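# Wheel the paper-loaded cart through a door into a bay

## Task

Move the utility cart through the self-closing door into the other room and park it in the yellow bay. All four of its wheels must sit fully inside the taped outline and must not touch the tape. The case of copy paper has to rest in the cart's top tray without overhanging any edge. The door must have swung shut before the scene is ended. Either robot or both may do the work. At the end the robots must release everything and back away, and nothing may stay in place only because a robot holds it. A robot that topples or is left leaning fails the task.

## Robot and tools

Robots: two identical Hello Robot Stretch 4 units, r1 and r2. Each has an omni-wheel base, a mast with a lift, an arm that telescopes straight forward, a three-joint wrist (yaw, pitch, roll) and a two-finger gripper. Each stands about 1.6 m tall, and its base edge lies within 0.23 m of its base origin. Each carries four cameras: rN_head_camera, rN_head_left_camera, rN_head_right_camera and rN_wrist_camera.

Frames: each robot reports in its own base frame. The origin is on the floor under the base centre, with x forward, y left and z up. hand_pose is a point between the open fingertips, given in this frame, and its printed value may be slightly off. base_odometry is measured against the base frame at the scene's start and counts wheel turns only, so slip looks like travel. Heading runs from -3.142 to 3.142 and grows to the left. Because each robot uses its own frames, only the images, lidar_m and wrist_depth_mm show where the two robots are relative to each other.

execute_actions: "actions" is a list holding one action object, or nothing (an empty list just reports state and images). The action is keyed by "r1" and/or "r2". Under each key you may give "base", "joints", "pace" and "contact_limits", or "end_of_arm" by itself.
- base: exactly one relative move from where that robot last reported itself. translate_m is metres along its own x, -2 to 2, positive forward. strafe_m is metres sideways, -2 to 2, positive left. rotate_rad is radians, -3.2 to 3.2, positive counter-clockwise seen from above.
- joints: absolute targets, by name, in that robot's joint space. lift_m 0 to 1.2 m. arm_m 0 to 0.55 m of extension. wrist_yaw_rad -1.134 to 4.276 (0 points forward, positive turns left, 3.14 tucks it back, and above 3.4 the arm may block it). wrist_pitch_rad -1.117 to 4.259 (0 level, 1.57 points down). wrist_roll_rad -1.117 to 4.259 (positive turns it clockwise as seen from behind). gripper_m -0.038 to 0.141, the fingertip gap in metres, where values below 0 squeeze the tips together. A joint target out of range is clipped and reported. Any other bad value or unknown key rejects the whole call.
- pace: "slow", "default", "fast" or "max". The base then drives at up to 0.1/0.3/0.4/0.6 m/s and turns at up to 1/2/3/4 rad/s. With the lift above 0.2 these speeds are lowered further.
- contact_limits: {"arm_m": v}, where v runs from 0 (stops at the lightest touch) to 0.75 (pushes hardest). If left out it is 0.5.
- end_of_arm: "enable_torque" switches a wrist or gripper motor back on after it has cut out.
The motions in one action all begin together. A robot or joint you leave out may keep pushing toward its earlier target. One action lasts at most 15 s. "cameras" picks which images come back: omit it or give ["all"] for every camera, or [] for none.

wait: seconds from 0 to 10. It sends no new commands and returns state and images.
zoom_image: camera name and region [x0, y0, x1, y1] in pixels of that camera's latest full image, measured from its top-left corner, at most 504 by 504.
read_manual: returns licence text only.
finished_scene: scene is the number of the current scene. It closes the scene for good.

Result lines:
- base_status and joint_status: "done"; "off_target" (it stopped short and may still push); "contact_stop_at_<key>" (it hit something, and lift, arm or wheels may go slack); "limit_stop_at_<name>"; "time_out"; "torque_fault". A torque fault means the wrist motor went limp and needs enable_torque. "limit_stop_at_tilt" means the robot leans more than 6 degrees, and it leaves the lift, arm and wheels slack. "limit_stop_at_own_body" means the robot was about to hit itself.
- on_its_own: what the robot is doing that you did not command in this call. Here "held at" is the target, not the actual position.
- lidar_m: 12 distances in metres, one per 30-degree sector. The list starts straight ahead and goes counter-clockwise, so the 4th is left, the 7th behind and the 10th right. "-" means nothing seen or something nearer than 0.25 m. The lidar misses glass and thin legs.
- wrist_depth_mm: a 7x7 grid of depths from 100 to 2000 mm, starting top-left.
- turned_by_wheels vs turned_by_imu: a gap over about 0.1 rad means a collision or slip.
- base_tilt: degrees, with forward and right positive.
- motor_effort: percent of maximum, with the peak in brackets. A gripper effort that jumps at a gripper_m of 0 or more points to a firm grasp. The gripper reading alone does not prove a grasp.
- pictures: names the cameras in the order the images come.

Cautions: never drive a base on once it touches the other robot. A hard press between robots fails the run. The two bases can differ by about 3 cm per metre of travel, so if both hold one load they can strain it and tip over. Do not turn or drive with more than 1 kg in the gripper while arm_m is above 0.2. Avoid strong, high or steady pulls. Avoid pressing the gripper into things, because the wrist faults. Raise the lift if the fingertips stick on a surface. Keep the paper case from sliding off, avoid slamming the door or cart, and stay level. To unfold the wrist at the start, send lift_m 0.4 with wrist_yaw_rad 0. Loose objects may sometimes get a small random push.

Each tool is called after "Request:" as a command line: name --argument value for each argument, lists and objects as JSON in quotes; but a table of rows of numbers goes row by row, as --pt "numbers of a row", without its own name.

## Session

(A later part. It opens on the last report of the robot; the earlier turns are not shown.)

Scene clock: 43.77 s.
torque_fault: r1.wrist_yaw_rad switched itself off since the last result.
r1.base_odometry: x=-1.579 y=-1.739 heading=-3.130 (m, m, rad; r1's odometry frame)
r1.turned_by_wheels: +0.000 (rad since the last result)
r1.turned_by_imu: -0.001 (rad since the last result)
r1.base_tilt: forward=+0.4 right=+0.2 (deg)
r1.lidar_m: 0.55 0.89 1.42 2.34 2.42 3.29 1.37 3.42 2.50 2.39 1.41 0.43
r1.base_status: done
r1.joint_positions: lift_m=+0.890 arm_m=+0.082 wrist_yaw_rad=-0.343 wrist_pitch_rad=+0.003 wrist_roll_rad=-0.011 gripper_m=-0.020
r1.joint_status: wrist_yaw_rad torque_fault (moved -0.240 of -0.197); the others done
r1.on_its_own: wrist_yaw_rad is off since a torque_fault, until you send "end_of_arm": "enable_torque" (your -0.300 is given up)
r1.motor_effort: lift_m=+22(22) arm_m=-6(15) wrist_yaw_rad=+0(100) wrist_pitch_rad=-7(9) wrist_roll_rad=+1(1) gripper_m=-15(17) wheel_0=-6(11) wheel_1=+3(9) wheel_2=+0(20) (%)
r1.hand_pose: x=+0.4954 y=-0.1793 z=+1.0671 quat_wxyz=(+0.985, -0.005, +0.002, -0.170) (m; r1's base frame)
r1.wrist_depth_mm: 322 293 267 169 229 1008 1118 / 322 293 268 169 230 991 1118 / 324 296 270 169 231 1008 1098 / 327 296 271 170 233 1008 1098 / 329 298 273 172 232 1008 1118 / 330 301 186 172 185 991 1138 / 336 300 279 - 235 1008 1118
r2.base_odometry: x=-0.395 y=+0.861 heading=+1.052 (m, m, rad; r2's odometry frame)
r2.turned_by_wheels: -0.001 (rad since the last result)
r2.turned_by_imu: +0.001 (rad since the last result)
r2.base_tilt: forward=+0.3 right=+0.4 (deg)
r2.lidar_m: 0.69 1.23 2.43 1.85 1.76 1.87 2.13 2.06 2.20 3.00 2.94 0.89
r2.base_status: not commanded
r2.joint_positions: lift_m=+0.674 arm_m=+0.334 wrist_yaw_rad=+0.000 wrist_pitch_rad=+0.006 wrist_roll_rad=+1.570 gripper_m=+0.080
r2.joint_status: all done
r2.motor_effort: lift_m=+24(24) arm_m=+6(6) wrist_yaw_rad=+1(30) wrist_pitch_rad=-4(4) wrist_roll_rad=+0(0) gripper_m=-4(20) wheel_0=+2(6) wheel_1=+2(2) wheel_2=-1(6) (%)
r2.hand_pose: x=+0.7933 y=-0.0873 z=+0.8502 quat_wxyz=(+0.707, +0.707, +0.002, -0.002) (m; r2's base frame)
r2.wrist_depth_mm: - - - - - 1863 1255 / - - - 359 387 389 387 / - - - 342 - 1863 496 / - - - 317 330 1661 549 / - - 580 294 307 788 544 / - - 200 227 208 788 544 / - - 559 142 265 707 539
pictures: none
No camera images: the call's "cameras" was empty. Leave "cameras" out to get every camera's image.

Request:
execute_actions --actions '[{"r1":{"base":{"strafe_m":0.15},"joints":{"arm_m":0.02},"pace":"slow"},"r2":{"joints":{"arm_m":0.05}}}]' --cameras '[]'

Request:
execute_actions --actions '[{"r1":{"base":{"strafe_m":0.2},"joints":{"arm_m":0.0},"pace":"slow"},"r2":{"base":{"rotate_rad":0.48}}}]' --cameras '[]'

Request:
execute_actions --actions '[{"r1":{"base":{"strafe_m":0.2},"pace":"slow"},"r2":{"base":{"strafe_m":-0.34}}}]' --cameras '["r2_head_camera","r1_head_right_camera"]'

Scene clock: 47.47 s.
r1.base_odometry: x=-1.577 y=-1.889 heading=-3.130 (m, m, rad; r1's odometry frame)
r1.turned_by_wheels: +0.000 (rad since the last result)
r1.turned_by_imu: -0.002 (rad since the last result)
r1.base_tilt: forward=+0.3 right=+0.1 (deg)
r1.lidar_m: 0.53 1.01 1.41 2.18 2.26 3.10 1.37 3.64 2.63 2.54 1.39 0.36
r1.base_status: done
r1.joint_positions: lift_m=+0.890 arm_m=+0.021 wrist_yaw_rad=-0.539 wrist_pitch_rad=+0.004 wrist_roll_rad=-0.011 gripper_m=-0.020
r1.joint_status: all done
r1.on_its_own: wrist_yaw_rad is off since a torque_fault, until you send "end_of_arm": "enable_torque" (your -0.300 is given up)
r1.motor_effort: lift_m=+21(22) arm_m=-6(9) wrist_yaw_rad=-1(1) wrist_pitch_rad=-8(8) wrist_roll_rad=+1(2) gripper_m=-14(15) wheel_0=-5(10) wheel_1=+4(4) wheel_2=+0(2) (%)
r1.hand_pose: x=+0.3948 y=-0.2230 z=+1.0670 quat_wxyz=(+0.964, -0.005, +0.003, -0.266) (m; r1's base frame)
r1.wrist_depth_mm: 319 290 267 169 229 1464 1863 / 319 291 268 168 230 1464 1863 / 322 294 271 169 231 1464 1863 / 324 294 270 172 234 1430 1863 / 325 297 273 172 235 1464 1921 / 329 300 187 172 185 1464 1863 / 330 298 277 - 234 1464 1863
r2.base_odometry: x=-0.395 y=+0.861 heading=+1.052 (m, m, rad; r2's odometry frame)
r2.turned_by_wheels: +0.000 (rad since the last result)
r2.turned_by_imu: +0.001 (rad since the last result)
r2.base_tilt: forward=+0.3 right=+0.6 (deg)
r2.lidar_m: 0.70 1.22 2.44 1.84 1.76 1.88 2.14 2.07 2.17 3.02 2.96 0.89
r2.base_status: not commanded
r2.joint_positions: lift_m=+0.674 arm_m=+0.051 wrist_yaw_rad=+0.000 wrist_pitch_rad=+0.006 wrist_roll_rad=+1.570 gripper_m=+0.080
r2.joint_status: all done
r2.motor_effort: lift_m=+24(24) arm_m=-8(8) wrist_yaw_rad=+1(0) wrist_pitch_rad=-5(4) wrist_roll_rad=-1(1) gripper_m=+1(0) wheel_0=+2(2) wheel_1=+2(3) wheel_2=-1(1) (%)
r2.hand_pose: x=+0.5108 y=-0.0874 z=+0.8501 quat_wxyz=(+0.707, +0.707, +0.002, -0.002) (m; r2's base frame)
r2.wrist_depth_mm: - - - - - 1863 1255 / - - - - - 1863 1255 / - - - 661 - 741 1138 / - - - 634 - 820 917 / - - 842 585 1205 798 585 / - - 199 544 207 798 530 / - - - 142 1060 715 500
pictures: none
No camera images: the call's "cameras" was empty. Leave "cameras" out to get every camera's image.

Scene clock: 50.60 s.
r1.base_odometry: x=-1.575 y=-2.089 heading=-3.130 (m, m, rad; r1's odometry frame)
r1.turned_by_wheels: +0.000 (rad since the last result)
r1.turned_by_imu: -0.002 (rad since the last result)
r1.base_tilt: forward=+0.3 right=+0.1 (deg)
r1.lidar_m: 0.59 1.03 1.40 1.95 2.07 2.82 1.36 1.42 2.85 2.74 0.34 0.31
r1.base_status: done
r1.joint_positions: lift_m=+0.890 arm_m=+0.002 wrist_yaw_rad=-0.841 wrist_pitch_rad=+0.004 wrist_roll_rad=-0.011 gripper_m=-0.020
r1.joint_status: all done
r1.on_its_own: wrist_yaw_rad is off since a torque_fault, until you send "end_of_arm": "enable_torque" (your -0.300 is given up)
r1.motor_effort: lift_m=+22(22) arm_m=-6(9) wrist_yaw_rad=-2(1) wrist_pitch_rad=-8(8) wrist_roll_rad=-1(1) gripper_m=-18(14) wheel_0=-6(9) wheel_1=+2(9) wheel_2=+0(1) (%)
r1.hand_pose: x=+0.2998 y=-0.2732 z=+1.0670 quat_wxyz=(+0.913, -0.004, +0.004, -0.408) (m; r1's base frame)
r1.wrist_depth_mm: 297 278 262 168 235 - - / 298 279 262 169 235 - - / 298 281 264 170 235 - - / 298 282 265 171 236 - - / 303 283 266 172 236 - - / 306 286 187 172 185 - - / 306 285 270 - 238 - -
r2.base_odometry: x=-0.395 y=+0.861 heading=+1.532 (m, m, rad; r2's odometry frame)
r2.turned_by_wheels: +0.480 (rad since the last result)
r2.turned_by_imu: +0.494 (rad since the last result)
r2.base_tilt: forward=+0.3 right=+0.6 (deg)
r2.lidar_m: 0.98 2.52 1.83 1.76 1.82 2.17 2.08 2.17 2.99 2.94 0.93 0.70
r2.base_status: done
r2.joint_positions: lift_m=+0.674 arm_m=+0.051 wrist_yaw_rad=+0.000 wrist_pitch_rad=+0.006 wrist_roll_rad=+1.570 gripper_m=+0.080
r2.joint_status: not commanded
r2.motor_effort: lift_m=+23(23) arm_m=-8(8) wrist_yaw_rad=+1(1) wrist_pitch_rad=-4(5) wrist_roll_rad=+0(1) gripper_m=-4(3) wheel_0=-1(6) wheel_1=-1(6) wheel_2=+1(8) (%)
r2.hand_pose: x=+0.5108 y=-0.0874 z=+0.8501 quat_wxyz=(+0.707, +0.707, +0.002, -0.002) (m; r2's base frame)
r2.wrist_depth_mm: - - 723 445 1060 809 512 / - - 878 449 1042 750 445 / - - - 904 1060 778 544 / - - - - - 1863 1255 / - - - - - 1863 1255 / - - 199 - 207 1863 1255 / - - - 142 - 1618 1229
pictures: none
No camera images: the call's "cameras" was empty. Leave "cameras" out to get every camera's image.

Scene clock: 53.73 s.
r1.base_odometry: x=-1.573 y=-2.288 heading=-3.130 (m, m, rad; r1's odometry frame)
r1.turned_by_wheels: +0.000 (rad since the last result)
r1.turned_by_imu: -0.002 (rad since the last result)
r1.base_tilt: forward=+0.3 right=+0.1 (deg)
r1.lidar_m: 0.77 1.02 1.40 1.77 1.86 2.53 1.38 1.41 3.06 2.94 0.29 0.42
r1.base_status: done
r1.joint_positions: lift_m=+0.890 arm_m=+0.002 wrist_yaw_rad=-1.038 wrist_pitch_rad=+0.004 wrist_roll_rad=-0.011 gripper_m=-0.020
r1.joint_status: not commanded
r1.on_its_own: wrist_yaw_rad is off since a torque_fault, until you send "end_of_arm": "enable_torque" (your -0.300 is given up)
r1.motor_effort: lift_m=+22(21) arm_m=-6(6) wrist_yaw_rad=-2(1) wrist_pitch_rad=-8(8) wrist_roll_rad=+1(2) gripper_m=-16(14) wheel_0=-4(12) wheel_1=+4(8) wheel_2=+0(1) (%)
r1.hand_pose: x=+0.2436 y=-0.2929 z=+1.0669 quat_wxyz=(+0.868, -0.004, +0.004, -0.496) (m; r1's base frame)
r1.wrist_depth_mm: 309 286 265 169 231 - - / 312 289 267 168 233 - - / 314 289 267 170 234 - - / 314 290 270 172 235 - - / 319 293 270 173 236 - - / 319 294 187 170 184 - - / 322 294 273 - 236 - -
r2.base_odometry: x=-0.055 y=+0.848 heading=+1.532 (m, m, rad; r2's odometry frame)
r2.turned_by_wheels: +0.000 (rad since the last result)
r2.turned_by_imu: +0.001 (rad since the last result)
r2.base_tilt: forward=+0.4 right=+0.5 (deg)
r2.lidar_m: 0.63 2.97 2.18 2.10 2.23 2.18 2.08 2.17 2.70 2.60 2.71 0.66
r2.base_status: done
r2.joint_positions: lift_m=+0.674 arm_m=+0.051 wrist_yaw_rad=+0.000 wrist_pitch_rad=+0.006 wrist_roll_rad=+1.570 gripper_m=+0.080
r2.joint_status: not commanded
r2.motor_effort: lift_m=+24(24) arm_m=-8(8) wrist_yaw_rad=+2(1) wrist_pitch_rad=-4(5) wrist_roll_rad=-1(1) gripper_m=+1(1) wheel_0=+0(8) wheel_1=+2(8) wheel_2=+0(2) (%)
r2.hand_pose: x=+0.5108 y=-0.0874 z=+0.8501 quat_wxyz=(+0.707, +0.707, +0.002, -0.002) (m; r2's base frame)
r2.wrist_depth_mm: - - - 413 436 960 1138 / - - - 430 - 723 500 / - - 732 433 1042 809 554 / - - 676 436 1060 809 554 / - - - 439 1060 798 549 / - - 200 439 208 741 544 / - - - 142 459 603 449
pictures: r1_head_right_camera, r2_head_camera
Images, in order (width x height): r1_head_right_camera 420x672, r2_head_camera 420x560.

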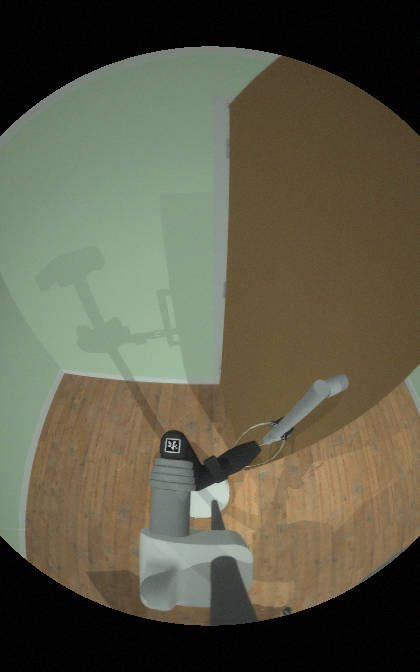

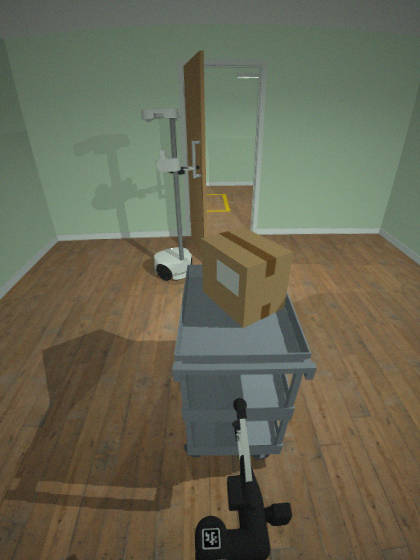

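Request:
execute_actions --actions '[{"r1":{"base":{"strafe_m":0.25},"pace":"slow"},"r2":{"base":{"translate_m":0.16}}}]' --cameras '[]'

Request:
execute_actions --actions '[{"r2":{"joints":{"gripper_m":-0.03}}}]' --cameras '[]'

Request:
execute_actions --actions '[{"r2":{"base":{"translate_m":0.5}}}]' --cameras '["r2_head_camera","r1_head_right_camera"]'

Scene clock: 58.57 s.
r1.base_odometry: x=-1.570 y=-2.538 heading=-3.131 (m, m, rad; r1's odometry frame)
r1.turned_by_wheels: +0.000 (rad since the last result)
r1.turned_by_imu: -0.003 (rad since the last result)
r1.base_tilt: forward=+0.4 right=+0.2 (deg)
r1.lidar_m: 0.97 1.03 1.39 1.52 1.60 2.18 1.92 1.46 3.32 3.18 0.29 0.44
r1.base_status: done
r1.joint_positions: lift_m=+0.890 arm_m=+0.002 wrist_yaw_rad=-1.021 wrist_pitch_rad=+0.003 wrist_roll_rad=-0.011 gripper_m=-0.020
r1.joint_status: not commanded
r1.on_its_own: wrist_yaw_rad is off since a torque_fault, until you send "end_of_arm": "enable_torque" (your -0.300 is given up)
r1.motor_effort: lift_m=+22(22) arm_m=-6(6) wrist_yaw_rad=-2(1) wrist_pitch_rad=-6(9) wrist_roll_rad=+1(0) gripper_m=-12(15) wheel_0=-7(11) wheel_1=+2(8) wheel_2=+0(1) (%)
r1.hand_pose: x=+0.2486 y=-0.2917 z=+1.0671 quat_wxyz=(+0.872, -0.004, +0.004, -0.489) (m; r1's base frame)
r1.wrist_depth_mm: 508 379 304 169 218 220 - / 512 384 307 168 220 212 - / 521 389 310 170 221 205 - / 521 392 310 172 223 206 - / 530 397 314 173 223 207 - / 549 402 187 172 185 208 - / 554 399 325 - 221 208 -
r2.base_odometry: x=-0.049 y=+1.008 heading=+1.533 (m, m, rad; r2's odometry frame)
r2.turned_by_wheels: +0.000 (rad since the last result)
r2.turned_by_imu: +0.002 (rad since the last result)
r2.base_tilt: forward=+0.3 right=+0.6 (deg)
r2.lidar_m: 0.48 2.46 2.18 2.09 2.21 2.35 2.24 2.33 2.70 2.61 2.73 0.52
r2.base_status: done
r2.joint_positions: lift_m=+0.674 arm_m=+0.051 wrist_yaw_rad=+0.000 wrist_pitch_rad=+0.006 wrist_roll_rad=+1.570 gripper_m=+0.080
r2.joint_status: not commanded
r2.motor_effort: lift_m=+24(24) arm_m=-8(8) wrist_yaw_rad=+1(1) wrist_pitch_rad=-5(5) wrist_roll_rad=-1(1) gripper_m=-2(2) wheel_0=+1(5) wheel_1=+1(4) wheel_2=+1(7) (%)
r2.hand_pose: x=+0.5108 y=-0.0874 z=+0.8501 quat_wxyz=(+0.707, +0.707, +0.002, -0.002) (m; r2's base frame)
r2.wrist_depth_mm: - - - 268 270 1863 1182 / - - 591 271 271 820 539 / - - 530 271 272 820 554 / - - 500 272 273 809 549 / - - 661 273 273 798 549 / - - 200 274 208 741 549 / - - - 142 276 1537 512
pictures: none
No camera images: the call's "cameras" was empty. Leave "cameras" out to get every camera's image.

Scene clock: 60.37 s.
r1.base_odometry: x=-1.570 y=-2.538 heading=-3.131 (m, m, rad; r1's odometry frame)
r1.turned_by_wheels: +0.000 (rad since the last result)
r1.turned_by_imu: -0.001 (rad since the last result)
r1.base_tilt: forward=+0.4 right=+0.2 (deg)
r1.lidar_m: 0.97 1.01 1.41 1.52 1.59 2.18 1.91 1.47 3.31 3.19 0.30 0.47
r1.base_status: not commanded
r1.joint_positions: lift_m=+0.890 arm_m=+0.002 wrist_yaw_rad=-1.021 wrist_pitch_rad=+0.003 wrist_roll_rad=-0.011 gripper_m=-0.020
r1.joint_status: not commanded
r1.on_its_own: wrist_yaw_rad is off since a torque_fault, until you send "end_of_arm": "enable_torque" (your -0.300 is given up)
r1.motor_effort: lift_m=+22(22) arm_m=-6(6) wrist_yaw_rad=-1(1) wrist_pitch_rad=-7(9) wrist_roll_rad=+1(0) gripper_m=-15(15) wheel_0=-7(6) wheel_1=+2(2) wheel_2=+0(0) (%)
r1.hand_pose: x=+0.2486 y=-0.2917 z=+1.0671 quat_wxyz=(+0.872, -0.004, +0.004, -0.489) (m; r1's base frame)
r1.wrist_depth_mm: 504 382 304 169 217 220 - / 512 384 307 169 220 211 - / 512 387 309 170 221 205 - / 525 392 310 171 222 206 - / 535 397 315 172 224 207 - / 544 404 187 171 184 207 - / 554 399 325 - 221 208 -
r2.base_odometry: x=-0.049 y=+1.008 heading=+1.533 (m, m, rad; r2's odometry frame)
r2.turned_by_wheels: +0.000 (rad since the last result)
r2.turned_by_imu: +0.001 (rad since the last result)
r2.base_tilt: forward=+0.2 right=+0.5 (deg)
r2.lidar_m: 0.47 2.45 2.18 2.10 2.18 2.36 2.24 2.33 2.70 2.60 2.71 0.50
r2.base_status: not commanded
r2.joint_positions: lift_m=+0.674 arm_m=+0.051 wrist_yaw_rad=+0.002 wrist_pitch_rad=+0.004 wrist_roll_rad=+1.570 gripper_m=-0.029
r2.joint_status: all done
r2.motor_effort: lift_m=+24(24) arm_m=-8(8) wrist_yaw_rad=-5(7) wrist_pitch_rad=+1(4) wrist_roll_rad=-1(1) gripper_m=-22(27) wheel_0=+0(1) wheel_1=+0(1) wheel_2=+3(4) (%)
r2.hand_pose: x=+0.5110 y=-0.0868 z=+0.8507 quat_wxyz=(+0.707, +0.707, +0.002, -0.001) (m; r2's base frame)
r2.wrist_depth_mm: - - - 199 257 1863 1182 / - - 580 200 258 842 539 / - - 521 200 259 820 559 / - - 488 201 260 820 559 / - - 640 262 262 831 554 / - - 185 202 203 750 549 / - - - 203 264 544 517
pictures: none
No camera images: the call's "cameras" was empty. Leave "cameras" out to get every camera's image.

Scene clock: 63.53 s.
r1.base_odometry: x=-1.570 y=-2.538 heading=-3.131 (m, m, rad; r1's odometry frame)
r1.turned_by_wheels: +0.000 (rad since the last result)
r1.turned_by_imu: -0.001 (rad since the last result)
r1.base_tilt: forward=+0.4 right=+0.2 (deg)
r1.lidar_m: 0.97 1.03 1.39 1.52 1.58 2.17 1.92 1.11 1.34 3.19 0.30 0.47
r1.base_status: not commanded
r1.joint_positions: lift_m=+0.890 arm_m=+0.002 wrist_yaw_rad=-1.021 wrist_pitch_rad=+0.003 wrist_roll_rad=-0.011 gripper_m=-0.020
r1.joint_status: not commanded
r1.on_its_own: wrist_yaw_rad is off since a torque_fault, until you send "end_of_arm": "enable_torque" (your -0.300 is given up)
r1.motor_effort: lift_m=+22(21) arm_m=-6(6) wrist_yaw_rad=-2(1) wrist_pitch_rad=-7(7) wrist_roll_rad=+1(1) gripper_m=-15(16) wheel_0=-7(6) wheel_1=+2(2) wheel_2=+0(0) (%)
r1.hand_pose: x=+0.2486 y=-0.2917 z=+1.0671 quat_wxyz=(+0.872, -0.004, +0.004, -0.489) (m; r1's base frame)
r1.wrist_depth_mm: 508 382 304 169 218 220 - / 517 387 306 169 220 212 - / 521 389 309 170 221 206 - / 525 392 312 171 223 206 - / 539 397 314 172 224 207 - / 544 404 187 172 184 207 - / 559 397 324 - 222 208 -
r2.base_odometry: x=-0.029 y=+1.507 heading=+1.532 (m, m, rad; r2's odometry frame)
r2.turned_by_wheels: +0.000 (rad since the last result)
r2.turned_by_imu: -0.001 (rad since the last result)
r2.base_tilt: forward=+0.3 right=+0.7 (deg)
r2.lidar_m: 0.52 1.92 2.19 2.10 2.20 2.88 2.75 2.88 2.70 2.61 2.73 0.48
r2.base_status: done
r2.joint_positions: lift_m=+0.674 arm_m=+0.051 wrist_yaw_rad=-0.004 wrist_pitch_rad=+0.004 wrist_roll_rad=+1.570 gripper_m=-0.029
r2.joint_status: not commanded
r2.on_its_own: wrist_yaw_rad is at rest, and its effort (+14) is outside its rest range (-13 to +13)
r2.motor_effort: lift_m=+23(24) arm_m=-3(8) wrist_yaw_rad=+14(24) wrist_pitch_rad=+1(1) wrist_roll_rad=+0(2) gripper_m=-20(22) wheel_0=+0(9) wheel_1=+0(6) wheel_2=-1(13) (%)
r2.hand_pose: x=+0.5095 y=-0.0887 z=+0.8507 quat_wxyz=(+0.707, +0.707, +0.000, -0.003) (m; r2's base frame)
r2.wrist_depth_mm: - - 488 160 213 741 554 / - - 466 167 222 788 559 / - - 455 175 234 831 554 / - - 707 185 244 820 559 / - - - 210 256 759 554 / - - 186 200 206 1661 521 / - 1576 - 208 285 1464 1229
pictures: r1_head_right_camera, r2_head_camera
Images, in order (width x height): r1_head_right_camera 420x672, r2_head_camera 420x560.

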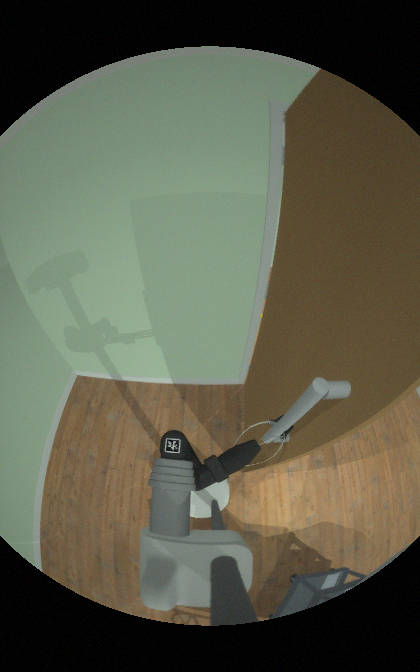

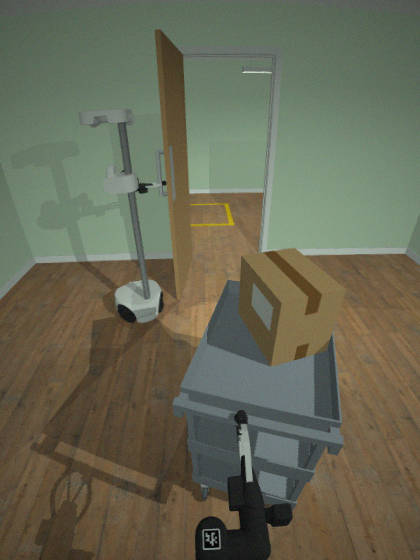

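Request:
execute_actions --actions '[{"r2":{"base":{"strafe_m":-0.18},"pace":"slow"}}]' --cameras '[]'

Request:
execute_actions --actions '[{"r2":{"base":{"translate_m":0.3}}}]' --cameras '["r2_head_camera"]'

Scene clock: 67.40 s.
r1.base_odometry: x=-1.570 y=-2.538 heading=-3.131 (m, m, rad; r1's odometry frame)
r1.turned_by_wheels: +0.000 (rad since the last result)
r1.turned_by_imu: -0.002 (rad since the last result)
r1.base_tilt: forward=+0.3 right=+0.2 (deg)
r1.lidar_m: 0.97 1.01 1.40 1.53 1.58 2.17 - 1.10 1.24 3.19 0.31 0.44
r1.base_status: not commanded
r1.joint_positions: lift_m=+0.890 arm_m=+0.002 wrist_yaw_rad=-1.021 wrist_pitch_rad=+0.003 wrist_roll_rad=-0.011 gripper_m=-0.020
r1.joint_status: not commanded
r1.on_its_own: wrist_yaw_rad is off since a torque_fault, until you send "end_of_arm": "enable_torque" (your -0.300 is given up)
r1.motor_effort: lift_m=+22(22) arm_m=-6(6) wrist_yaw_rad=+1(1) wrist_pitch_rad=-6(7) wrist_roll_rad=+0(1) gripper_m=-13(12) wheel_0=-7(7) wheel_1=+2(2) wheel_2=+0(0) (%)
r1.hand_pose: x=+0.2486 y=-0.2917 z=+1.0671 quat_wxyz=(+0.872, -0.004, +0.004, -0.489) (m; r1's base frame)
r1.wrist_depth_mm: 508 382 304 169 219 220 - / 512 384 307 169 220 211 - / 517 387 309 170 221 204 - / 525 394 314 172 222 205 - / 535 397 314 172 224 207 - / 544 404 187 171 184 207 - / 559 397 325 - 221 208 -
r2.base_odometry: x=+0.150 y=+1.500 heading=+1.533 (m, m, rad; r2's odometry frame)
r2.turned_by_wheels: +0.001 (rad since the last result)
r2.turned_by_imu: +0.003 (rad since the last result)
r2.base_tilt: forward=+0.3 right=+0.7 (deg)
r2.lidar_m: 0.48 1.97 2.38 2.29 2.36 2.85 2.77 2.86 2.52 2.43 2.53 0.50
r2.base_status: done
r2.joint_positions: lift_m=+0.674 arm_m=+0.051 wrist_yaw_rad=+0.009 wrist_pitch_rad=+0.005 wrist_roll_rad=+1.570 gripper_m=-0.029
r2.joint_status: not commanded
r2.on_its_own: wrist_yaw_rad is at rest, and its effort (-25) is outside its rest range (-13 to +13)
r2.motor_effort: lift_m=+24(24) arm_m=-3(3) wrist_yaw_rad=-25(30) wrist_pitch_rad=+0(0) wrist_roll_rad=+0(0) gripper_m=-21(21) wheel_0=+6(13) wheel_1=-1(4) wheel_2=+3(2) (%)
r2.hand_pose: x=+0.5107 y=-0.0847 z=+0.8506 quat_wxyz=(+0.707, +0.707, +0.005, +0.002) (m; r2's base frame)
r2.wrist_depth_mm: - - - 191 250 1808 521 / - - 554 193 251 831 559 / - - 504 196 254 820 559 / - - 496 256 257 820 554 / - - 691 258 259 809 554 / - - 186 201 205 750 549 / - 1661 1708 203 266 569 500
pictures: none
No camera images: the call's "cameras" was empty. Leave "cameras" out to get every camera's image.

Scene clock: 69.87 s.
r1.base_odometry: x=-1.570 y=-2.538 heading=-3.131 (m, m, rad; r1's odometry frame)
r1.turned_by_wheels: +0.000 (rad since the last result)
r1.turned_by_imu: -0.001 (rad since the last result)
r1.base_tilt: forward=+0.3 right=+0.1 (deg)
r1.lidar_m: 0.98 1.01 1.39 1.51 1.59 2.18 - 1.07 0.97 3.18 0.29 0.45
r1.base_status: not commanded
r1.joint_positions: lift_m=+0.890 arm_m=+0.002 wrist_yaw_rad=-1.021 wrist_pitch_rad=+0.003 wrist_roll_rad=-0.011 gripper_m=-0.020
r1.joint_status: not commanded
r1.on_its_own: wrist_yaw_rad is off since a torque_fault, until you send "end_of_arm": "enable_torque" (your -0.300 is given up)
r1.motor_effort: lift_m=+22(21) arm_m=-6(6) wrist_yaw_rad=-3(1) wrist_pitch_rad=-7(6) wrist_roll_rad=+1(2) gripper_m=-16(16) wheel_0=-7(7) wheel_1=+2(2) wheel_2=+0(0) (%)
r1.hand_pose: x=+0.2486 y=-0.2917 z=+1.0671 quat_wxyz=(+0.872, -0.004, +0.004, -0.489) (m; r1's base frame)
r1.wrist_depth_mm: 504 384 306 169 217 220 - / 508 387 307 169 220 211 - / 517 387 309 170 221 205 - / 525 394 312 172 223 206 - / 530 397 314 172 224 206 - / 544 402 187 172 184 208 - / 554 397 325 - 222 209 -
r2.base_odometry: x=+0.162 y=+1.800 heading=+1.533 (m, m, rad; r2's odometry frame)
r2.turned_by_wheels: +0.000 (rad since the last result)
r2.turned_by_imu: -0.001 (rad since the last result)
r2.base_tilt: forward=+0.3 right=+0.6 (deg)
r2.lidar_m: 0.50 1.68 2.37 2.29 2.36 3.17 3.09 3.18 2.53 2.43 2.54 0.48
r2.base_status: done
r2.joint_positions: lift_m=+0.674 arm_m=+0.051 wrist_yaw_rad=-0.005 wrist_pitch_rad=+0.004 wrist_roll_rad=+1.570 gripper_m=-0.029
r2.joint_status: not commanded
r2.on_its_own: wrist_yaw_rad is at rest, and its effort (+15) is outside its rest range (-13 to +13)
r2.motor_effort: lift_m=+23(24) arm_m=-3(3) wrist_yaw_rad=+15(26) wrist_pitch_rad=+0(0) wrist_roll_rad=-1(0) gripper_m=-21(20) wheel_0=-2(11) wheel_1=+0(6) wheel_2=-2(15) (%)
r2.hand_pose: x=+0.5095 y=-0.0888 z=+0.8507 quat_wxyz=(+0.707, +0.707, +0.000, -0.003) (m; r2's base frame)
r2.wrist_depth_mm: - - 539 174 227 778 525 / - - 496 179 235 798 554 / - - 469 185 241 820 559 / - - 591 190 249 820 559 / - - - 254 257 778 554 / - 1863 186 200 205 1661 525 / - - - 205 276 1499 488
pictures: r2_head_camera
Images, in order (width x height): r2_head_camera 420x560.

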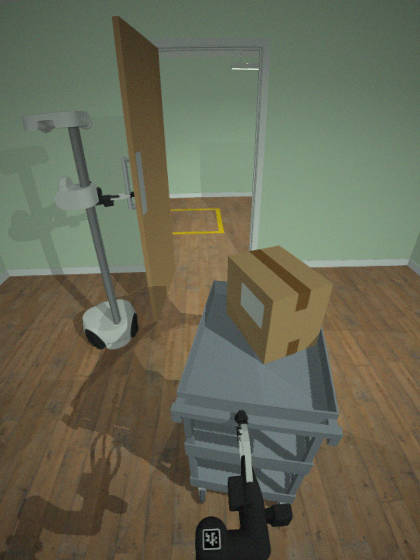

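Request:
execute_actions --actions '[{"r2":{"base":{"strafe_m":-0.25},"pace":"slow"}}]' --cameras '[]'

Request:
execute_actions --actions '[{"r2":{"base":{"translate_m":0.35}}}]' --cameras '["r2_head_camera"]'

Scene clock: 74.33 s.
r1.base_odometry: x=-1.570 y=-2.538 heading=-3.131 (m, m, rad; r1's odometry frame)
r1.turned_by_wheels: +0.000 (rad since the last result)
r1.turned_by_imu: -0.002 (rad since the last result)
r1.base_tilt: forward=+0.3 right=+0.2 (deg)
r1.lidar_m: 0.97 1.00 1.39 1.52 1.58 2.16 - 1.17 1.01 3.18 0.31 0.44
r1.base_status: not commanded
r1.joint_positions: lift_m=+0.890 arm_m=+0.002 wrist_yaw_rad=-1.021 wrist_pitch_rad=+0.003 wrist_roll_rad=-0.011 gripper_m=-0.020
r1.joint_status: not commanded
r1.on_its_own: wrist_yaw_rad is off since a torque_fault, until you send "end_of_arm": "enable_torque" (your -0.300 is given up)
r1.motor_effort: lift_m=+21(21) arm_m=-6(6) wrist_yaw_rad=+1(1) wrist_pitch_rad=-6(7) wrist_roll_rad=+2(0) gripper_m=-13(13) wheel_0=-7(6) wheel_1=+2(2) wheel_2=+0(0) (%)
r1.hand_pose: x=+0.2486 y=-0.2917 z=+1.0671 quat_wxyz=(+0.872, -0.004, +0.004, -0.489) (m; r1's base frame)
r1.wrist_depth_mm: 508 379 304 169 218 220 - / 508 384 306 169 220 211 - / 517 389 309 170 221 205 - / 521 394 310 172 222 206 - / 535 397 314 172 224 206 - / 544 402 187 172 184 208 - / 554 397 327 - 221 208 -
r2.base_odometry: x=+0.411 y=+1.791 heading=+1.533 (m, m, rad; r2's odometry frame)
r2.turned_by_wheels: +0.001 (rad since the last result)
r2.turned_by_imu: +0.004 (rad since the last result)
r2.base_tilt: forward=+0.2 right=+0.6 (deg)
r2.lidar_m: 0.45 1.79 2.63 2.55 2.64 3.19 3.08 3.07 2.28 2.19 2.29 0.50
r2.base_status: done
r2.joint_positions: lift_m=+0.674 arm_m=+0.051 wrist_yaw_rad=+0.009 wrist_pitch_rad=+0.005 wrist_roll_rad=+1.570 gripper_m=-0.029
r2.joint_status: not commanded
r2.on_its_own: wrist_yaw_rad is at rest, and its effort (-25) is outside its rest range (-13 to +13)
r2.motor_effort: lift_m=+24(23) arm_m=-3(3) wrist_yaw_rad=-25(28) wrist_pitch_rad=+0(0) wrist_roll_rad=+0(0) gripper_m=-20(24) wheel_0=+5(10) wheel_1=+0(4) wheel_2=+3(4) (%)
r2.hand_pose: x=+0.5107 y=-0.0849 z=+0.8506 quat_wxyz=(+0.707, +0.707, +0.005, +0.001) (m; r2's base frame)
r2.wrist_depth_mm: - - - 285 287 1708 1205 / - - - 279 281 1921 504 / - - 585 273 276 768 559 / - - 512 268 270 820 559 / - - 530 263 265 820 554 / - - 186 201 205 809 549 / - 1661 1756 198 254 634 544
pictures: none
No camera images: the call's "cameras" was empty. Leave "cameras" out to get every camera's image.

Scene clock: 77.00 s.
r1.base_odometry: x=-1.570 y=-2.538 heading=-3.131 (m, m, rad; r1's odometry frame)
r1.turned_by_wheels: +0.000 (rad since the last result)
r1.turned_by_imu: -0.001 (rad since the last result)
r1.base_tilt: forward=+0.3 right=+0.1 (deg)
r1.lidar_m: 0.97 1.01 1.38 1.52 1.60 2.18 - 1.50 0.94 0.96 0.30 0.46
r1.base_status: not commanded
r1.joint_positions: lift_m=+0.890 arm_m=+0.002 wrist_yaw_rad=-1.021 wrist_pitch_rad=+0.003 wrist_roll_rad=-0.011 gripper_m=-0.020
r1.joint_status: not commanded
r1.on_its_own: wrist_yaw_rad is off since a torque_fault, until you send "end_of_arm": "enable_torque" (your -0.300 is given up)
r1.motor_effort: lift_m=+22(22) arm_m=-6(6) wrist_yaw_rad=-2(1) wrist_pitch_rad=-6(6) wrist_roll_rad=+0(2) gripper_m=-12(14) wheel_0=-7(7) wheel_1=+2(2) wheel_2=+0(0) (%)
r1.hand_pose: x=+0.2486 y=-0.2917 z=+1.0671 quat_wxyz=(+0.872, -0.004, +0.004, -0.489) (m; r1's base frame)
r1.wrist_depth_mm: 508 382 304 169 218 220 - / 512 384 307 169 219 212 - / 517 389 310 170 220 205 - / 525 389 312 172 223 206 - / 535 394 312 172 224 206 - / 544 402 187 172 184 207 - / 554 399 325 - 223 209 -
r2.base_odometry: x=+0.425 y=+2.141 heading=+1.533 (m, m, rad; r2's odometry frame)
r2.turned_by_wheels: +0.000 (rad since the last result)
r2.turned_by_imu: -0.001 (rad since the last result)
r2.base_tilt: forward=+0.4 right=+0.6 (deg)
r2.lidar_m: 0.47 1.49 2.63 2.56 2.67 3.56 3.47 3.09 2.26 2.18 2.30 0.50
r2.base_status: done
r2.joint_positions: lift_m=+0.674 arm_m=+0.051 wrist_yaw_rad=-0.005 wrist_pitch_rad=+0.005 wrist_roll_rad=+1.570 gripper_m=-0.029
r2.joint_status: not commanded
r2.on_its_own: wrist_yaw_rad is at rest, and its effort (+17) is outside its rest range (-13 to +13)
r2.motor_effort: lift_m=+24(23) arm_m=-3(3) wrist_yaw_rad=+17(24) wrist_pitch_rad=+0(0) wrist_roll_rad=-1(0) gripper_m=-19(21) wheel_0=-2(8) wheel_1=-1(5) wheel_2=-2(13) (%)
r2.hand_pose: x=+0.5095 y=-0.0890 z=+0.8506 quat_wxyz=(+0.707, +0.707, +0.000, -0.003) (m; r2's base frame)
r2.wrist_depth_mm: - - - 197 255 1921 1160 / - - 574 197 256 831 535 / - - 517 258 257 820 554 / - - 488 258 258 820 554 / - - 634 259 259 809 554 / - - 186 200 204 750 549 / 1921 1618 1661 201 262 549 517
pictures: r2_head_camera
Images, in order (width x height): r2_head_camera 420x560.

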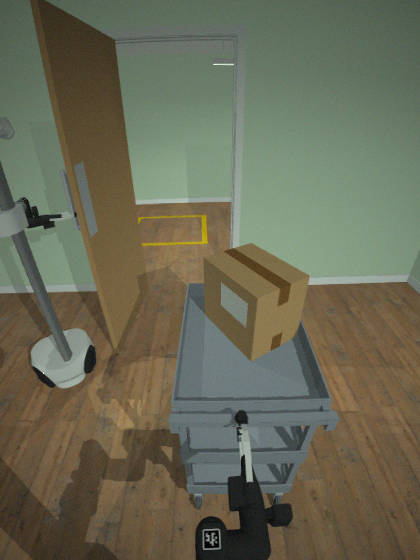

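Request:
execute_actions --actions '[{"r2":{"joints":{"gripper_m":0.07}}}]' --cameras '[]'

Request:
execute_actions --actions '[{"r2":{"base":{"strafe_m":-0.15}}}]' --cameras '[]'

Request:
execute_actions --actions '[{"r2":{"base":{"rotate_rad":0.3}}}]' --cameras '[]'

Request:
execute_actions --actions '[{"r2":{"base":{"strafe_m":-0.14},"joints":{"arm_m":0.02}}}]' --cameras '[]'

Request:
execute_actions --actions '[{"r2":{"joints":{"gripper_m":-0.03}}}]' --cameras '["r2_head_camera"]'

Request:
execute_actions --actions '[{"r2":{"base":{"translate_m":0.2},"pace":"slow"}}]' --cameras '["r2_head_camera"]'

Scene clock: 81.20 s.
r1.base_odometry: x=-1.570 y=-2.538 heading=-3.131 (m, m, rad; r1's odometry frame)
r1.turned_by_wheels: +0.000 (rad since the last result)
r1.turned_by_imu: -0.002 (rad since the last result)
r1.base_tilt: forward=+0.4 right=+0.1 (deg)
r1.lidar_m: 0.97 1.02 1.39 1.52 1.58 2.19 - 1.49 0.94 0.94 0.29 0.46
r1.base_status: not commanded
r1.joint_positions: lift_m=+0.890 arm_m=+0.002 wrist_yaw_rad=-1.021 wrist_pitch_rad=+0.003 wrist_roll_rad=-0.011 gripper_m=-0.020
r1.joint_status: not commanded
r1.on_its_own: wrist_yaw_rad is off since a torque_fault, until you send "end_of_arm": "enable_torque" (your -0.300 is given up)
r1.motor_effort: lift_m=+22(21) arm_m=-6(6) wrist_yaw_rad=-2(1) wrist_pitch_rad=-7(7) wrist_roll_rad=+0(0) gripper_m=-14(13) wheel_0=-7(6) wheel_1=+2(2) wheel_2=+0(0) (%)
r1.hand_pose: x=+0.2486 y=-0.2917 z=+1.0671 quat_wxyz=(+0.872, -0.004, +0.004, -0.489) (m; r1's base frame)
r1.wrist_depth_mm: 508 384 304 169 218 221 - / 512 384 307 169 220 211 - / 512 387 310 170 221 204 - / 525 394 312 171 223 206 - / 535 397 312 172 224 206 - / 544 404 187 171 185 208 - / 554 397 325 - 221 208 -
r2.base_odometry: x=+0.425 y=+2.141 heading=+1.533 (m, m, rad; r2's odometry frame)
r2.turned_by_wheels: +0.000 (rad since the last result)
r2.turned_by_imu: +0.001 (rad since the last result)
r2.base_tilt: forward=+0.3 right=+0.4 (deg)
r2.lidar_m: 0.48 1.50 2.63 2.56 2.66 3.54 3.47 3.08 2.26 2.19 2.29 0.49
r2.base_status: not commanded
r2.joint_positions: lift_m=+0.674 arm_m=+0.051 wrist_yaw_rad=+0.000 wrist_pitch_rad=+0.006 wrist_roll_rad=+1.570 gripper_m=+0.070
r2.joint_status: all done
r2.motor_effort: lift_m=+24(23) arm_m=-3(3) wrist_yaw_rad=+2(20) wrist_pitch_rad=-4(4) wrist_roll_rad=-1(1) gripper_m=-3(20) wheel_0=-2(2) wheel_1=-1(1) wheel_2=-3(4) (%)
r2.hand_pose: x=+0.5099 y=-0.0876 z=+0.8502 quat_wxyz=(+0.707, +0.707, +0.002, -0.002) (m; r2's base frame)
r2.wrist_depth_mm: - - - 262 262 1863 512 / - - 580 264 264 778 554 / - - 521 265 265 820 549 / - - 500 266 267 820 554 / - - 668 268 268 820 549 / - - 205 270 197 750 539 / - 1661 1708 142 272 1537 512
pictures: none
No camera images: the call's "cameras" was empty. Leave "cameras" out to get every camera's image.

Scene clock: 82.93 s.
r1.base_odometry: x=-1.570 y=-2.538 heading=-3.131 (m, m, rad; r1's odometry frame)
r1.turned_by_wheels: +0.000 (rad since the last result)
r1.turned_by_imu: -0.001 (rad since the last result)
r1.base_tilt: forward=+0.4 right=+0.2 (deg)
r1.lidar_m: 0.98 1.03 1.39 1.52 1.59 2.17 - 1.59 0.94 0.95 0.30 0.46
r1.base_status: not commanded
r1.joint_positions: lift_m=+0.890 arm_m=+0.002 wrist_yaw_rad=-1.021 wrist_pitch_rad=+0.003 wrist_roll_rad=-0.011 gripper_m=-0.020
r1.joint_status: not commanded
r1.on_its_own: wrist_yaw_rad is off since a torque_fault, until you send "end_of_arm": "enable_torque" (your -0.300 is given up)
r1.motor_effort: lift_m=+22(21) arm_m=-6(6) wrist_yaw_rad=-1(1) wrist_pitch_rad=-6(7) wrist_roll_rad=+0(0) gripper_m=-14(12) wheel_0=-7(6) wheel_1=+2(2) wheel_2=+0(0) (%)
r1.hand_pose: x=+0.2486 y=-0.2917 z=+1.0671 quat_wxyz=(+0.872, -0.004, +0.004, -0.489) (m; r1's base frame)
r1.wrist_depth_mm: 508 382 303 169 218 220 - / 517 387 307 169 220 212 - / 521 389 310 170 221 205 - / 521 389 310 172 223 205 - / 535 397 312 173 223 207 - / 544 402 187 172 185 208 - / 554 397 325 - 222 208 -
r2.base_odometry: x=+0.574 y=+2.135 heading=+1.533 (m, m, rad; r2's odometry frame)
r2.turned_by_wheels: +0.000 (rad since the last result)
r2.turned_by_imu: +0.000 (rad since the last result)
r2.base_tilt: forward=+0.3 right=+0.5 (deg)
r2.lidar_m: 0.47 0.50 1.74 2.70 2.83 3.56 3.47 2.89 2.12 2.03 2.12 0.51
r2.base_status: done
r2.joint_positions: lift_m=+0.674 arm_m=+0.051 wrist_yaw_rad=+0.000 wrist_pitch_rad=+0.006 wrist_roll_rad=+1.570 gripper_m=+0.070
r2.joint_status: not commanded
r2.motor_effort: lift_m=+24(23) arm_m=-3(3) wrist_yaw_rad=+2(3) wrist_pitch_rad=-4(5) wrist_roll_rad=-1(0) gripper_m=+1(1) wheel_0=+0(8) wheel_1=+0(7) wheel_2=-1(1) (%)
r2.hand_pose: x=+0.5099 y=-0.0875 z=+0.8502 quat_wxyz=(+0.707, +0.707, +0.002, -0.002) (m; r2's base frame)
r2.wrist_depth_mm: - - - - - 1863 1255 / - - - - - 1863 1255 / - - - 198 257 262 262 / - - 564 258 259 809 554 / - - 512 200 259 809 554 / - - 206 200 198 798 549 / - 1921 1863 142 263 683 539
pictures: none
No camera images: the call's "cameras" was empty. Leave "cameras" out to get every camera's image.

Scene clock: 84.00 s.
r1.base_odometry: x=-1.570 y=-2.538 heading=-3.131 (m, m, rad; r1's odometry frame)
r1.turned_by_wheels: +0.000 (rad since the last result)
r1.turned_by_imu: +0.000 (rad since the last result)
r1.base_tilt: forward=+0.3 right=+0.1 (deg)
r1.lidar_m: 0.97 1.02 1.40 1.51 1.58 2.17 - 1.57 0.94 0.94 0.30 0.46
r1.base_status: not commanded
r1.joint_positions: lift_m=+0.890 arm_m=+0.002 wrist_yaw_rad=-1.021 wrist_pitch_rad=+0.003 wrist_roll_rad=-0.011 gripper_m=-0.020
r1.joint_status: not commanded
r1.on_its_own: wrist_yaw_rad is off since a torque_fault, until you send "end_of_arm": "enable_torque" (your -0.300 is given up)
r1.motor_effort: lift_m=+22(22) arm_m=-6(6) wrist_yaw_rad=+0(1) wrist_pitch_rad=-6(6) wrist_roll_rad=+1(2) gripper_m=-14(12) wheel_0=-7(7) wheel_1=+2(2) wheel_2=+0(0) (%)
r1.hand_pose: x=+0.2486 y=-0.2917 z=+1.0671 quat_wxyz=(+0.872, -0.004, +0.004, -0.489) (m; r1's base frame)
r1.wrist_depth_mm: 512 384 304 169 218 220 - / 512 387 307 169 220 211 - / 512 389 309 170 220 205 - / 521 392 310 172 222 206 - / 530 394 314 172 224 207 - / 544 404 186 172 184 208 - / 559 397 327 - 223 208 -
r2.base_odometry: x=+0.574 y=+2.135 heading=+1.833 (m, m, rad; r2's odometry frame)
r2.turned_by_wheels: +0.300 (rad since the last result)
r2.turned_by_imu: +0.308 (rad since the last result)
r2.base_tilt: forward=+0.2 right=+0.5 (deg)
r2.lidar_m: 0.51 1.58 2.67 2.69 3.21 3.41 3.43 2.29 2.03 2.03 2.45 0.47
r2.base_status: done
r2.joint_positions: lift_m=+0.674 arm_m=+0.051 wrist_yaw_rad=+0.000 wrist_pitch_rad=+0.006 wrist_roll_rad=+1.570 gripper_m=+0.070
r2.joint_status: not commanded
r2.motor_effort: lift_m=+24(24) arm_m=-3(3) wrist_yaw_rad=+1(2) wrist_pitch_rad=-3(4) wrist_roll_rad=+0(0) gripper_m=-2(3) wheel_0=-1(4) wheel_1=+0(6) wheel_2=-1(4) (%)
r2.hand_pose: x=+0.5099 y=-0.0874 z=+0.8502 quat_wxyz=(+0.707, +0.707, +0.002, -0.002) (m; r2's base frame)
r2.wrist_depth_mm: 1983 1983 473 159 211 768 554 / - - 455 167 222 788 549 / - - 488 175 234 820 549 / - - - 187 247 820 554 / - 1921 1921 198 263 759 549 / 1808 1576 205 211 198 1499 504 / - - - 142 298 1464 1281
pictures: none
No camera images: the call's "cameras" was empty. Leave "cameras" out to get every camera's image.

Scene clock: 85.67 s.
r1.base_odometry: x=-1.570 y=-2.538 heading=-3.131 (m, m, rad; r1's odometry frame)
r1.turned_by_wheels: +0.000 (rad since the last result)
r1.turned_by_imu: -0.001 (rad since the last result)
r1.base_tilt: forward=+0.4 right=+0.2 (deg)
r1.lidar_m: 0.97 1.02 1.40 1.52 1.58 2.19 - 1.66 0.93 0.94 0.29 0.47
r1.base_status: not commanded
r1.joint_positions: lift_m=+0.890 arm_m=+0.002 wrist_yaw_rad=-1.021 wrist_pitch_rad=+0.003 wrist_roll_rad=-0.011 gripper_m=-0.020
r1.joint_status: not commanded
r1.on_its_own: wrist_yaw_rad is off since a torque_fault, until you send "end_of_arm": "enable_torque" (your -0.300 is given up)
r1.motor_effort: lift_m=+22(22) arm_m=-6(6) wrist_yaw_rad=+0(1) wrist_pitch_rad=-7(7) wrist_roll_rad=+1(1) gripper_m=-13(15) wheel_0=-7(7) wheel_1=+2(2) wheel_2=+0(0) (%)
r1.hand_pose: x=+0.2486 y=-0.2917 z=+1.0671 quat_wxyz=(+0.872, -0.004, +0.004, -0.489) (m; r1's base frame)
r1.wrist_depth_mm: 512 382 306 169 218 220 - / 512 384 306 168 219 211 - / 517 389 307 170 221 205 - / 525 392 310 172 224 206 - / 530 397 315 172 224 206 - / 549 404 187 172 185 208 - / 554 397 327 - 222 208 -
r2.base_odometry: x=+0.710 y=+2.171 heading=+1.833 (m, m, rad; r2's odometry frame)
r2.turned_by_wheels: +0.000 (rad since the last result)
r2.turned_by_imu: +0.000 (rad since the last result)
r2.base_tilt: forward=+0.4 right=+0.5 (deg)
r2.lidar_m: 0.45 0.53 2.83 2.81 3.33 3.46 3.48 2.17 1.90 1.91 2.28 0.42
r2.base_status: done
r2.joint_positions: lift_m=+0.674 arm_m=+0.021 wrist_yaw_rad=+0.003 wrist_pitch_rad=+0.006 wrist_roll_rad=+1.570 gripper_m=+0.070
r2.joint_status: all done
r2.motor_effort: lift_m=+24(23) arm_m=-8(9) wrist_yaw_rad=-8(7) wrist_pitch_rad=-5(5) wrist_roll_rad=-1(1) gripper_m=+0(2) wheel_0=+2(6) wheel_1=+0(8) wheel_2=-1(4) (%)
r2.hand_pose: x=+0.4810 y=-0.0867 z=+0.8501 quat_wxyz=(+0.707, +0.707, +0.003, -0.001) (m; r2's base frame)
r2.wrist_depth_mm: 1983 1983 1983 1983 1921 1863 1229 / - - 517 146 146 211 317 / - - 500 153 213 750 549 / - - 484 162 224 820 554 / - - 683 172 237 809 549 / 1863 1708 205 184 210 723 544 / - - - 142 268 609 539
pictures: none
No camera images: the call's "cameras" was empty. Leave "cameras" out to get every camera's image.

Scene clock: 87.37 s.
r1.base_odometry: x=-1.570 y=-2.538 heading=-3.131 (m, m, rad; r1's odometry frame)
r1.turned_by_wheels: +0.000 (rad since the last result)
r1.turned_by_imu: -0.001 (rad since the last result)
r1.base_tilt: forward=+0.4 right=+0.2 (deg)
r1.lidar_m: 0.96 1.01 1.41 1.53 1.61 2.18 - 1.66 0.96 0.96 0.29 0.45
r1.base_status: not commanded
r1.joint_positions: lift_m=+0.890 arm_m=+0.002 wrist_yaw_rad=-1.021 wrist_pitch_rad=+0.003 wrist_roll_rad=-0.011 gripper_m=-0.020
r1.joint_status: not commanded
r1.on_its_own: wrist_yaw_rad is off since a torque_fault, until you send "end_of_arm": "enable_torque" (your -0.300 is given up)
r1.motor_effort: lift_m=+22(21) arm_m=-6(6) wrist_yaw_rad=-1(1) wrist_pitch_rad=-7(6) wrist_roll_rad=+1(2) gripper_m=-14(13) wheel_0=-7(6) wheel_1=+2(2) wheel_2=+0(0) (%)
r1.hand_pose: x=+0.2486 y=-0.2917 z=+1.0671 quat_wxyz=(+0.872, -0.004, +0.004, -0.489) (m; r1's base frame)
r1.wrist_depth_mm: 512 384 304 169 218 220 - / 517 384 307 168 220 212 - / 517 392 309 170 221 205 - / 525 394 312 172 223 205 - / 535 394 314 173 223 206 - / 544 404 187 172 183 208 - / 559 399 325 - 222 209 -
r2.base_odometry: x=+0.710 y=+2.171 heading=+1.833 (m, m, rad; r2's odometry frame)
r2.turned_by_wheels: +0.000 (rad since the last result)
r2.turned_by_imu: +0.000 (rad since the last result)
r2.base_tilt: forward=+0.2 right=+0.7 (deg)
r2.lidar_m: 0.43 0.53 2.81 2.83 3.35 3.46 3.48 2.16 1.90 1.91 2.27 0.41
r2.base_status: not commanded
r2.joint_positions: lift_m=+0.674 arm_m=+0.021 wrist_yaw_rad=+0.005 wrist_pitch_rad=+0.004 wrist_roll_rad=+1.570 gripper_m=-0.030
r2.joint_status: all done
r2.motor_effort: lift_m=+24(24) arm_m=-8(8) wrist_yaw_rad=-12(14) wrist_pitch_rad=+0(11) wrist_roll_rad=+0(0) gripper_m=-14(20) wheel_0=+0(2) wheel_1=-2(2) wheel_2=+2(4) (%)
r2.hand_pose: x=+0.4812 y=-0.0861 z=+0.8507 quat_wxyz=(+0.707, +0.707, +0.003, +0.000) (m; r2's base frame)
r2.wrist_depth_mm: 1983 1983 1983 1983 1983 1863 1281 / - 1983 504 131 132 195 312 / - - 484 139 198 707 559 / - - 469 147 208 759 559 / - - 585 155 220 820 554 / 1863 1661 186 165 186 732 554 / - 1499 - 148 248 580 544
pictures: r2_head_camera
Images, in order (width x height): r2_head_camera 420x560.

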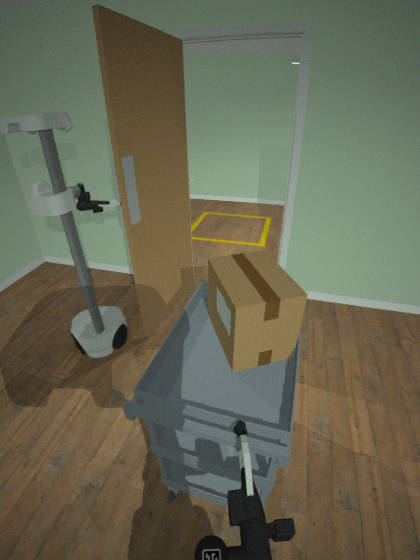

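Scene clock: 90.67 s.
r1.base_odometry: x=-1.570 y=-2.538 heading=-3.131 (m, m, rad; r1's odometry frame)
r1.turned_by_wheels: +0.000 (rad since the last result)
r1.turned_by_imu: -0.001 (rad since the last result)
r1.base_tilt: forward=+0.4 right=+0.2 (deg)
r1.lidar_m: 0.97 1.03 1.39 1.52 1.60 2.18 - 1.49 0.96 0.95 0.30 0.45
r1.base_status: not commanded
r1.joint_positions: lift_m=+0.890 arm_m=+0.002 wrist_yaw_rad=-1.021 wrist_pitch_rad=+0.003 wrist_roll_rad=-0.011 gripper_m=-0.020
r1.joint_status: not commanded
r1.on_its_own: wrist_yaw_rad is off since a torque_fault, until you send "end_of_arm": "enable_torque" (your -0.300 is given up)
r1.motor_effort: lift_m=+22(22) arm_m=-6(6) wrist_yaw_rad=+0(1) wrist_pitch_rad=-7(7) wrist_roll_rad=-1(1) gripper_m=-13(12) wheel_0=-7(6) wheel_1=+2(2) wheel_2=+0(0) (%)
r1.hand_pose: x=+0.2486 y=-0.2917 z=+1.0671 quat_wxyz=(+0.872, -0.004, +0.004, -0.489) (m; r1's base frame)
r1.wrist_depth_mm: 504 382 304 169 217 220 - / 512 384 307 169 220 211 - / 517 389 309 170 221 205 - / 521 392 312 172 222 206 - / 535 394 315 172 224 207 - / 539 404 187 172 184 207 - / 554 399 325 - 221 208 -
r2.base_odometry: x=+0.658 y=+2.364 heading=+1.833 (m, m, rad; r2's odometry frame)
r2.turned_by_wheels: +0.000 (rad since the last result)
r2.turned_by_imu: +0.000 (rad since the last result)
r2.base_tilt: forward=+0.2 right=+0.7 (deg)
r2.lidar_m: 0.44 0.59 2.76 2.76 3.26 3.66 3.66 2.23 1.95 1.96 2.35 0.40
r2.base_status: done
r2.joint_positions: lift_m=+0.674 arm_m=+0.021 wrist_yaw_rad=-0.007 wrist_pitch_rad=+0.002 wrist_roll_rad=+1.570 gripper_m=-0.030
r2.joint_status: not commanded
r2.on_its_own: wrist_yaw_rad is at rest, and its effort (+21) is outside its rest range (-13 to +13)
r2.motor_effort: lift_m=+22(24) arm_m=-3(8) wrist_yaw_rad=+21(25) wrist_pitch_rad=+6(6) wrist_roll_rad=+0(1) gripper_m=-11(17) wheel_0=-1(8) wheel_1=+1(4) wheel_2=-4(11) (%)
r2.hand_pose: x=+0.4794 y=-0.0894 z=+0.8513 quat_wxyz=(+0.707, +0.707, -0.002, -0.003) (m; r2's base frame)
r2.wrist_depth_mm: 1808 1808 459 347 270 707 559 / 1921 1863 455 124 125 165 173 / 1983 - 449 114 113 668 559 / - - 452 125 193 715 564 / - - - 139 213 759 559 / 1661 1618 185 156 226 1499 549 / 1366 1281 1308 163 266 1255 521
pictures: r2_head_camera
Images, in order (width x height): r2_head_camera 420x560.

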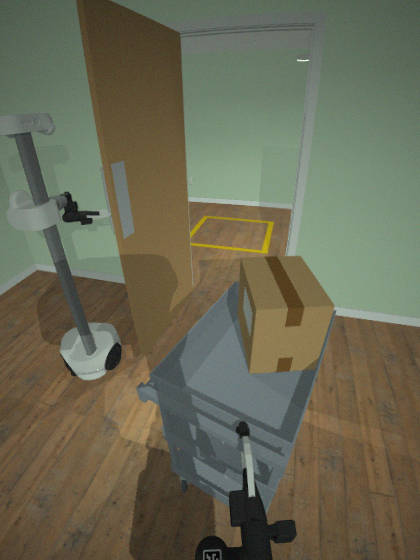

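Request:
execute_actions --actions '[{"r2":{"base":{"translate_m":-0.6}}}]' --cameras '["r2_head_camera","r1_head_right_camera"]'

Request:
zoom_image --camera "r1_head_right_camera" --region '[260,480,420,630]'

Scene clock: 95.57 s.
r1.base_odometry: x=-1.570 y=-2.538 heading=-3.131 (m, m, rad; r1's odometry frame)
r1.turned_by_wheels: +0.000 (rad since the last result)
r1.turned_by_imu: -0.002 (rad since the last result)
r1.base_tilt: forward=+0.4 right=+0.2 (deg)
r1.lidar_m: 0.96 1.02 1.39 1.52 1.60 2.19 - 1.40 1.19 3.18 0.30 0.45
r1.base_status: not commanded
r1.joint_positions: lift_m=+0.890 arm_m=+0.002 wrist_yaw_rad=-1.021 wrist_pitch_rad=+0.003 wrist_roll_rad=-0.011 gripper_m=-0.020
r1.joint_status: not commanded
r1.on_its_own: wrist_yaw_rad is off since a torque_fault, until you send "end_of_arm": "enable_torque" (your -0.300 is given up)
r1.motor_effort: lift_m=+22(21) arm_m=-6(6) wrist_yaw_rad=-1(1) wrist_pitch_rad=-6(8) wrist_roll_rad=-1(1) gripper_m=-13(13) wheel_0=-6(7) wheel_1=+2(2) wheel_2=+0(0) (%)
r1.hand_pose: x=+0.2486 y=-0.2917 z=+1.0671 quat_wxyz=(+0.872, -0.004, +0.004, -0.489) (m; r1's base frame)
r1.wrist_depth_mm: 512 382 304 169 219 220 - / 512 389 306 169 220 211 - / 517 387 310 171 220 204 - / 525 392 310 172 224 205 - / 535 399 314 172 224 206 - / 549 402 187 172 184 207 - / 559 397 325 - 221 208 -
r2.base_odometry: x=+0.813 y=+1.785 heading=+1.833 (m, m, rad; r2's odometry frame)
r2.turned_by_wheels: +0.000 (rad since the last result)
r2.turned_by_imu: +0.004 (rad since the last result)
r2.base_tilt: forward=+0.2 right=+0.8 (deg)
r2.lidar_m: 0.43 0.49 2.93 2.99 3.48 3.08 3.10 2.03 1.78 1.79 2.13 0.43
r2.base_status: done
r2.joint_positions: lift_m=+0.674 arm_m=+0.021 wrist_yaw_rad=+0.006 wrist_pitch_rad=+0.002 wrist_roll_rad=+1.570 gripper_m=-0.030
r2.joint_status: not commanded
r2.on_its_own: wrist_yaw_rad is at rest, and its effort (-17) is outside its rest range (-13 to +13)
r2.motor_effort: lift_m=+23(23) arm_m=-3(3) wrist_yaw_rad=-17(29) wrist_pitch_rad=+6(6) wrist_roll_rad=-1(1) gripper_m=-11(18) wheel_0=+1(9) wheel_1=+1(7) wheel_2=+2(15) (%)
r2.hand_pose: x=+0.4805 y=-0.0856 z=+0.8513 quat_wxyz=(+0.707, +0.707, +0.003, +0.001) (m; r2's base frame)
r2.wrist_depth_mm: - - - - - 1921 1255 / - - - 143 143 1537 1205 / - - 517 149 207 668 530 / - - 488 154 213 778 564 / - - 466 160 222 820 559 / - - 654 166 228 788 554 / - - - 169 240 647 549
pictures: r1_head_right_camera, r2_head_camera
Images, in order (width x height): r1_head_right_camera 420x672, r2_head_camera 420x560.

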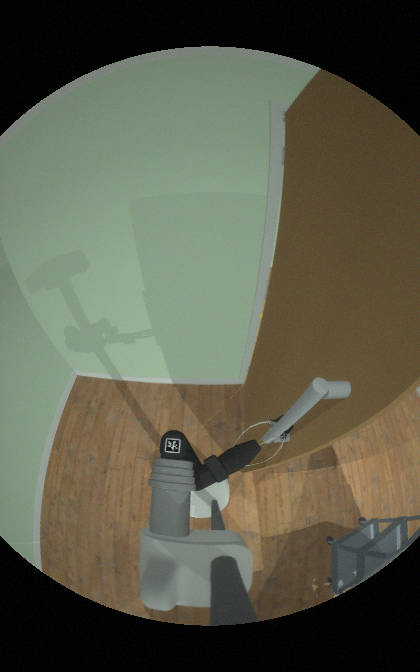

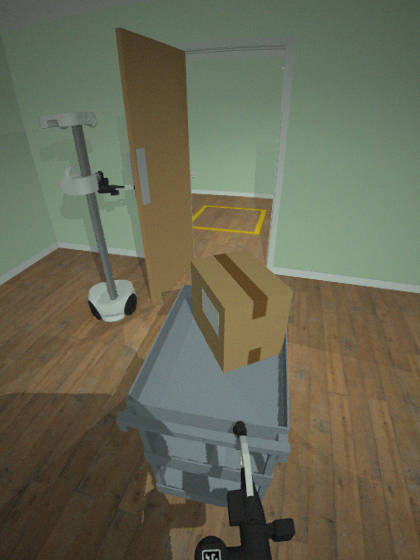

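Region (260, 480, 420, 630) of r1_head_right_camera's 420x672 image, scaled by 3.150, with more detail than that image has; it fills the top 472 rows of this view, and the rest is white.

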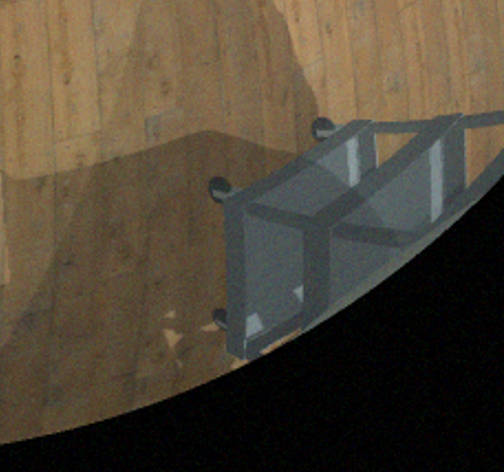

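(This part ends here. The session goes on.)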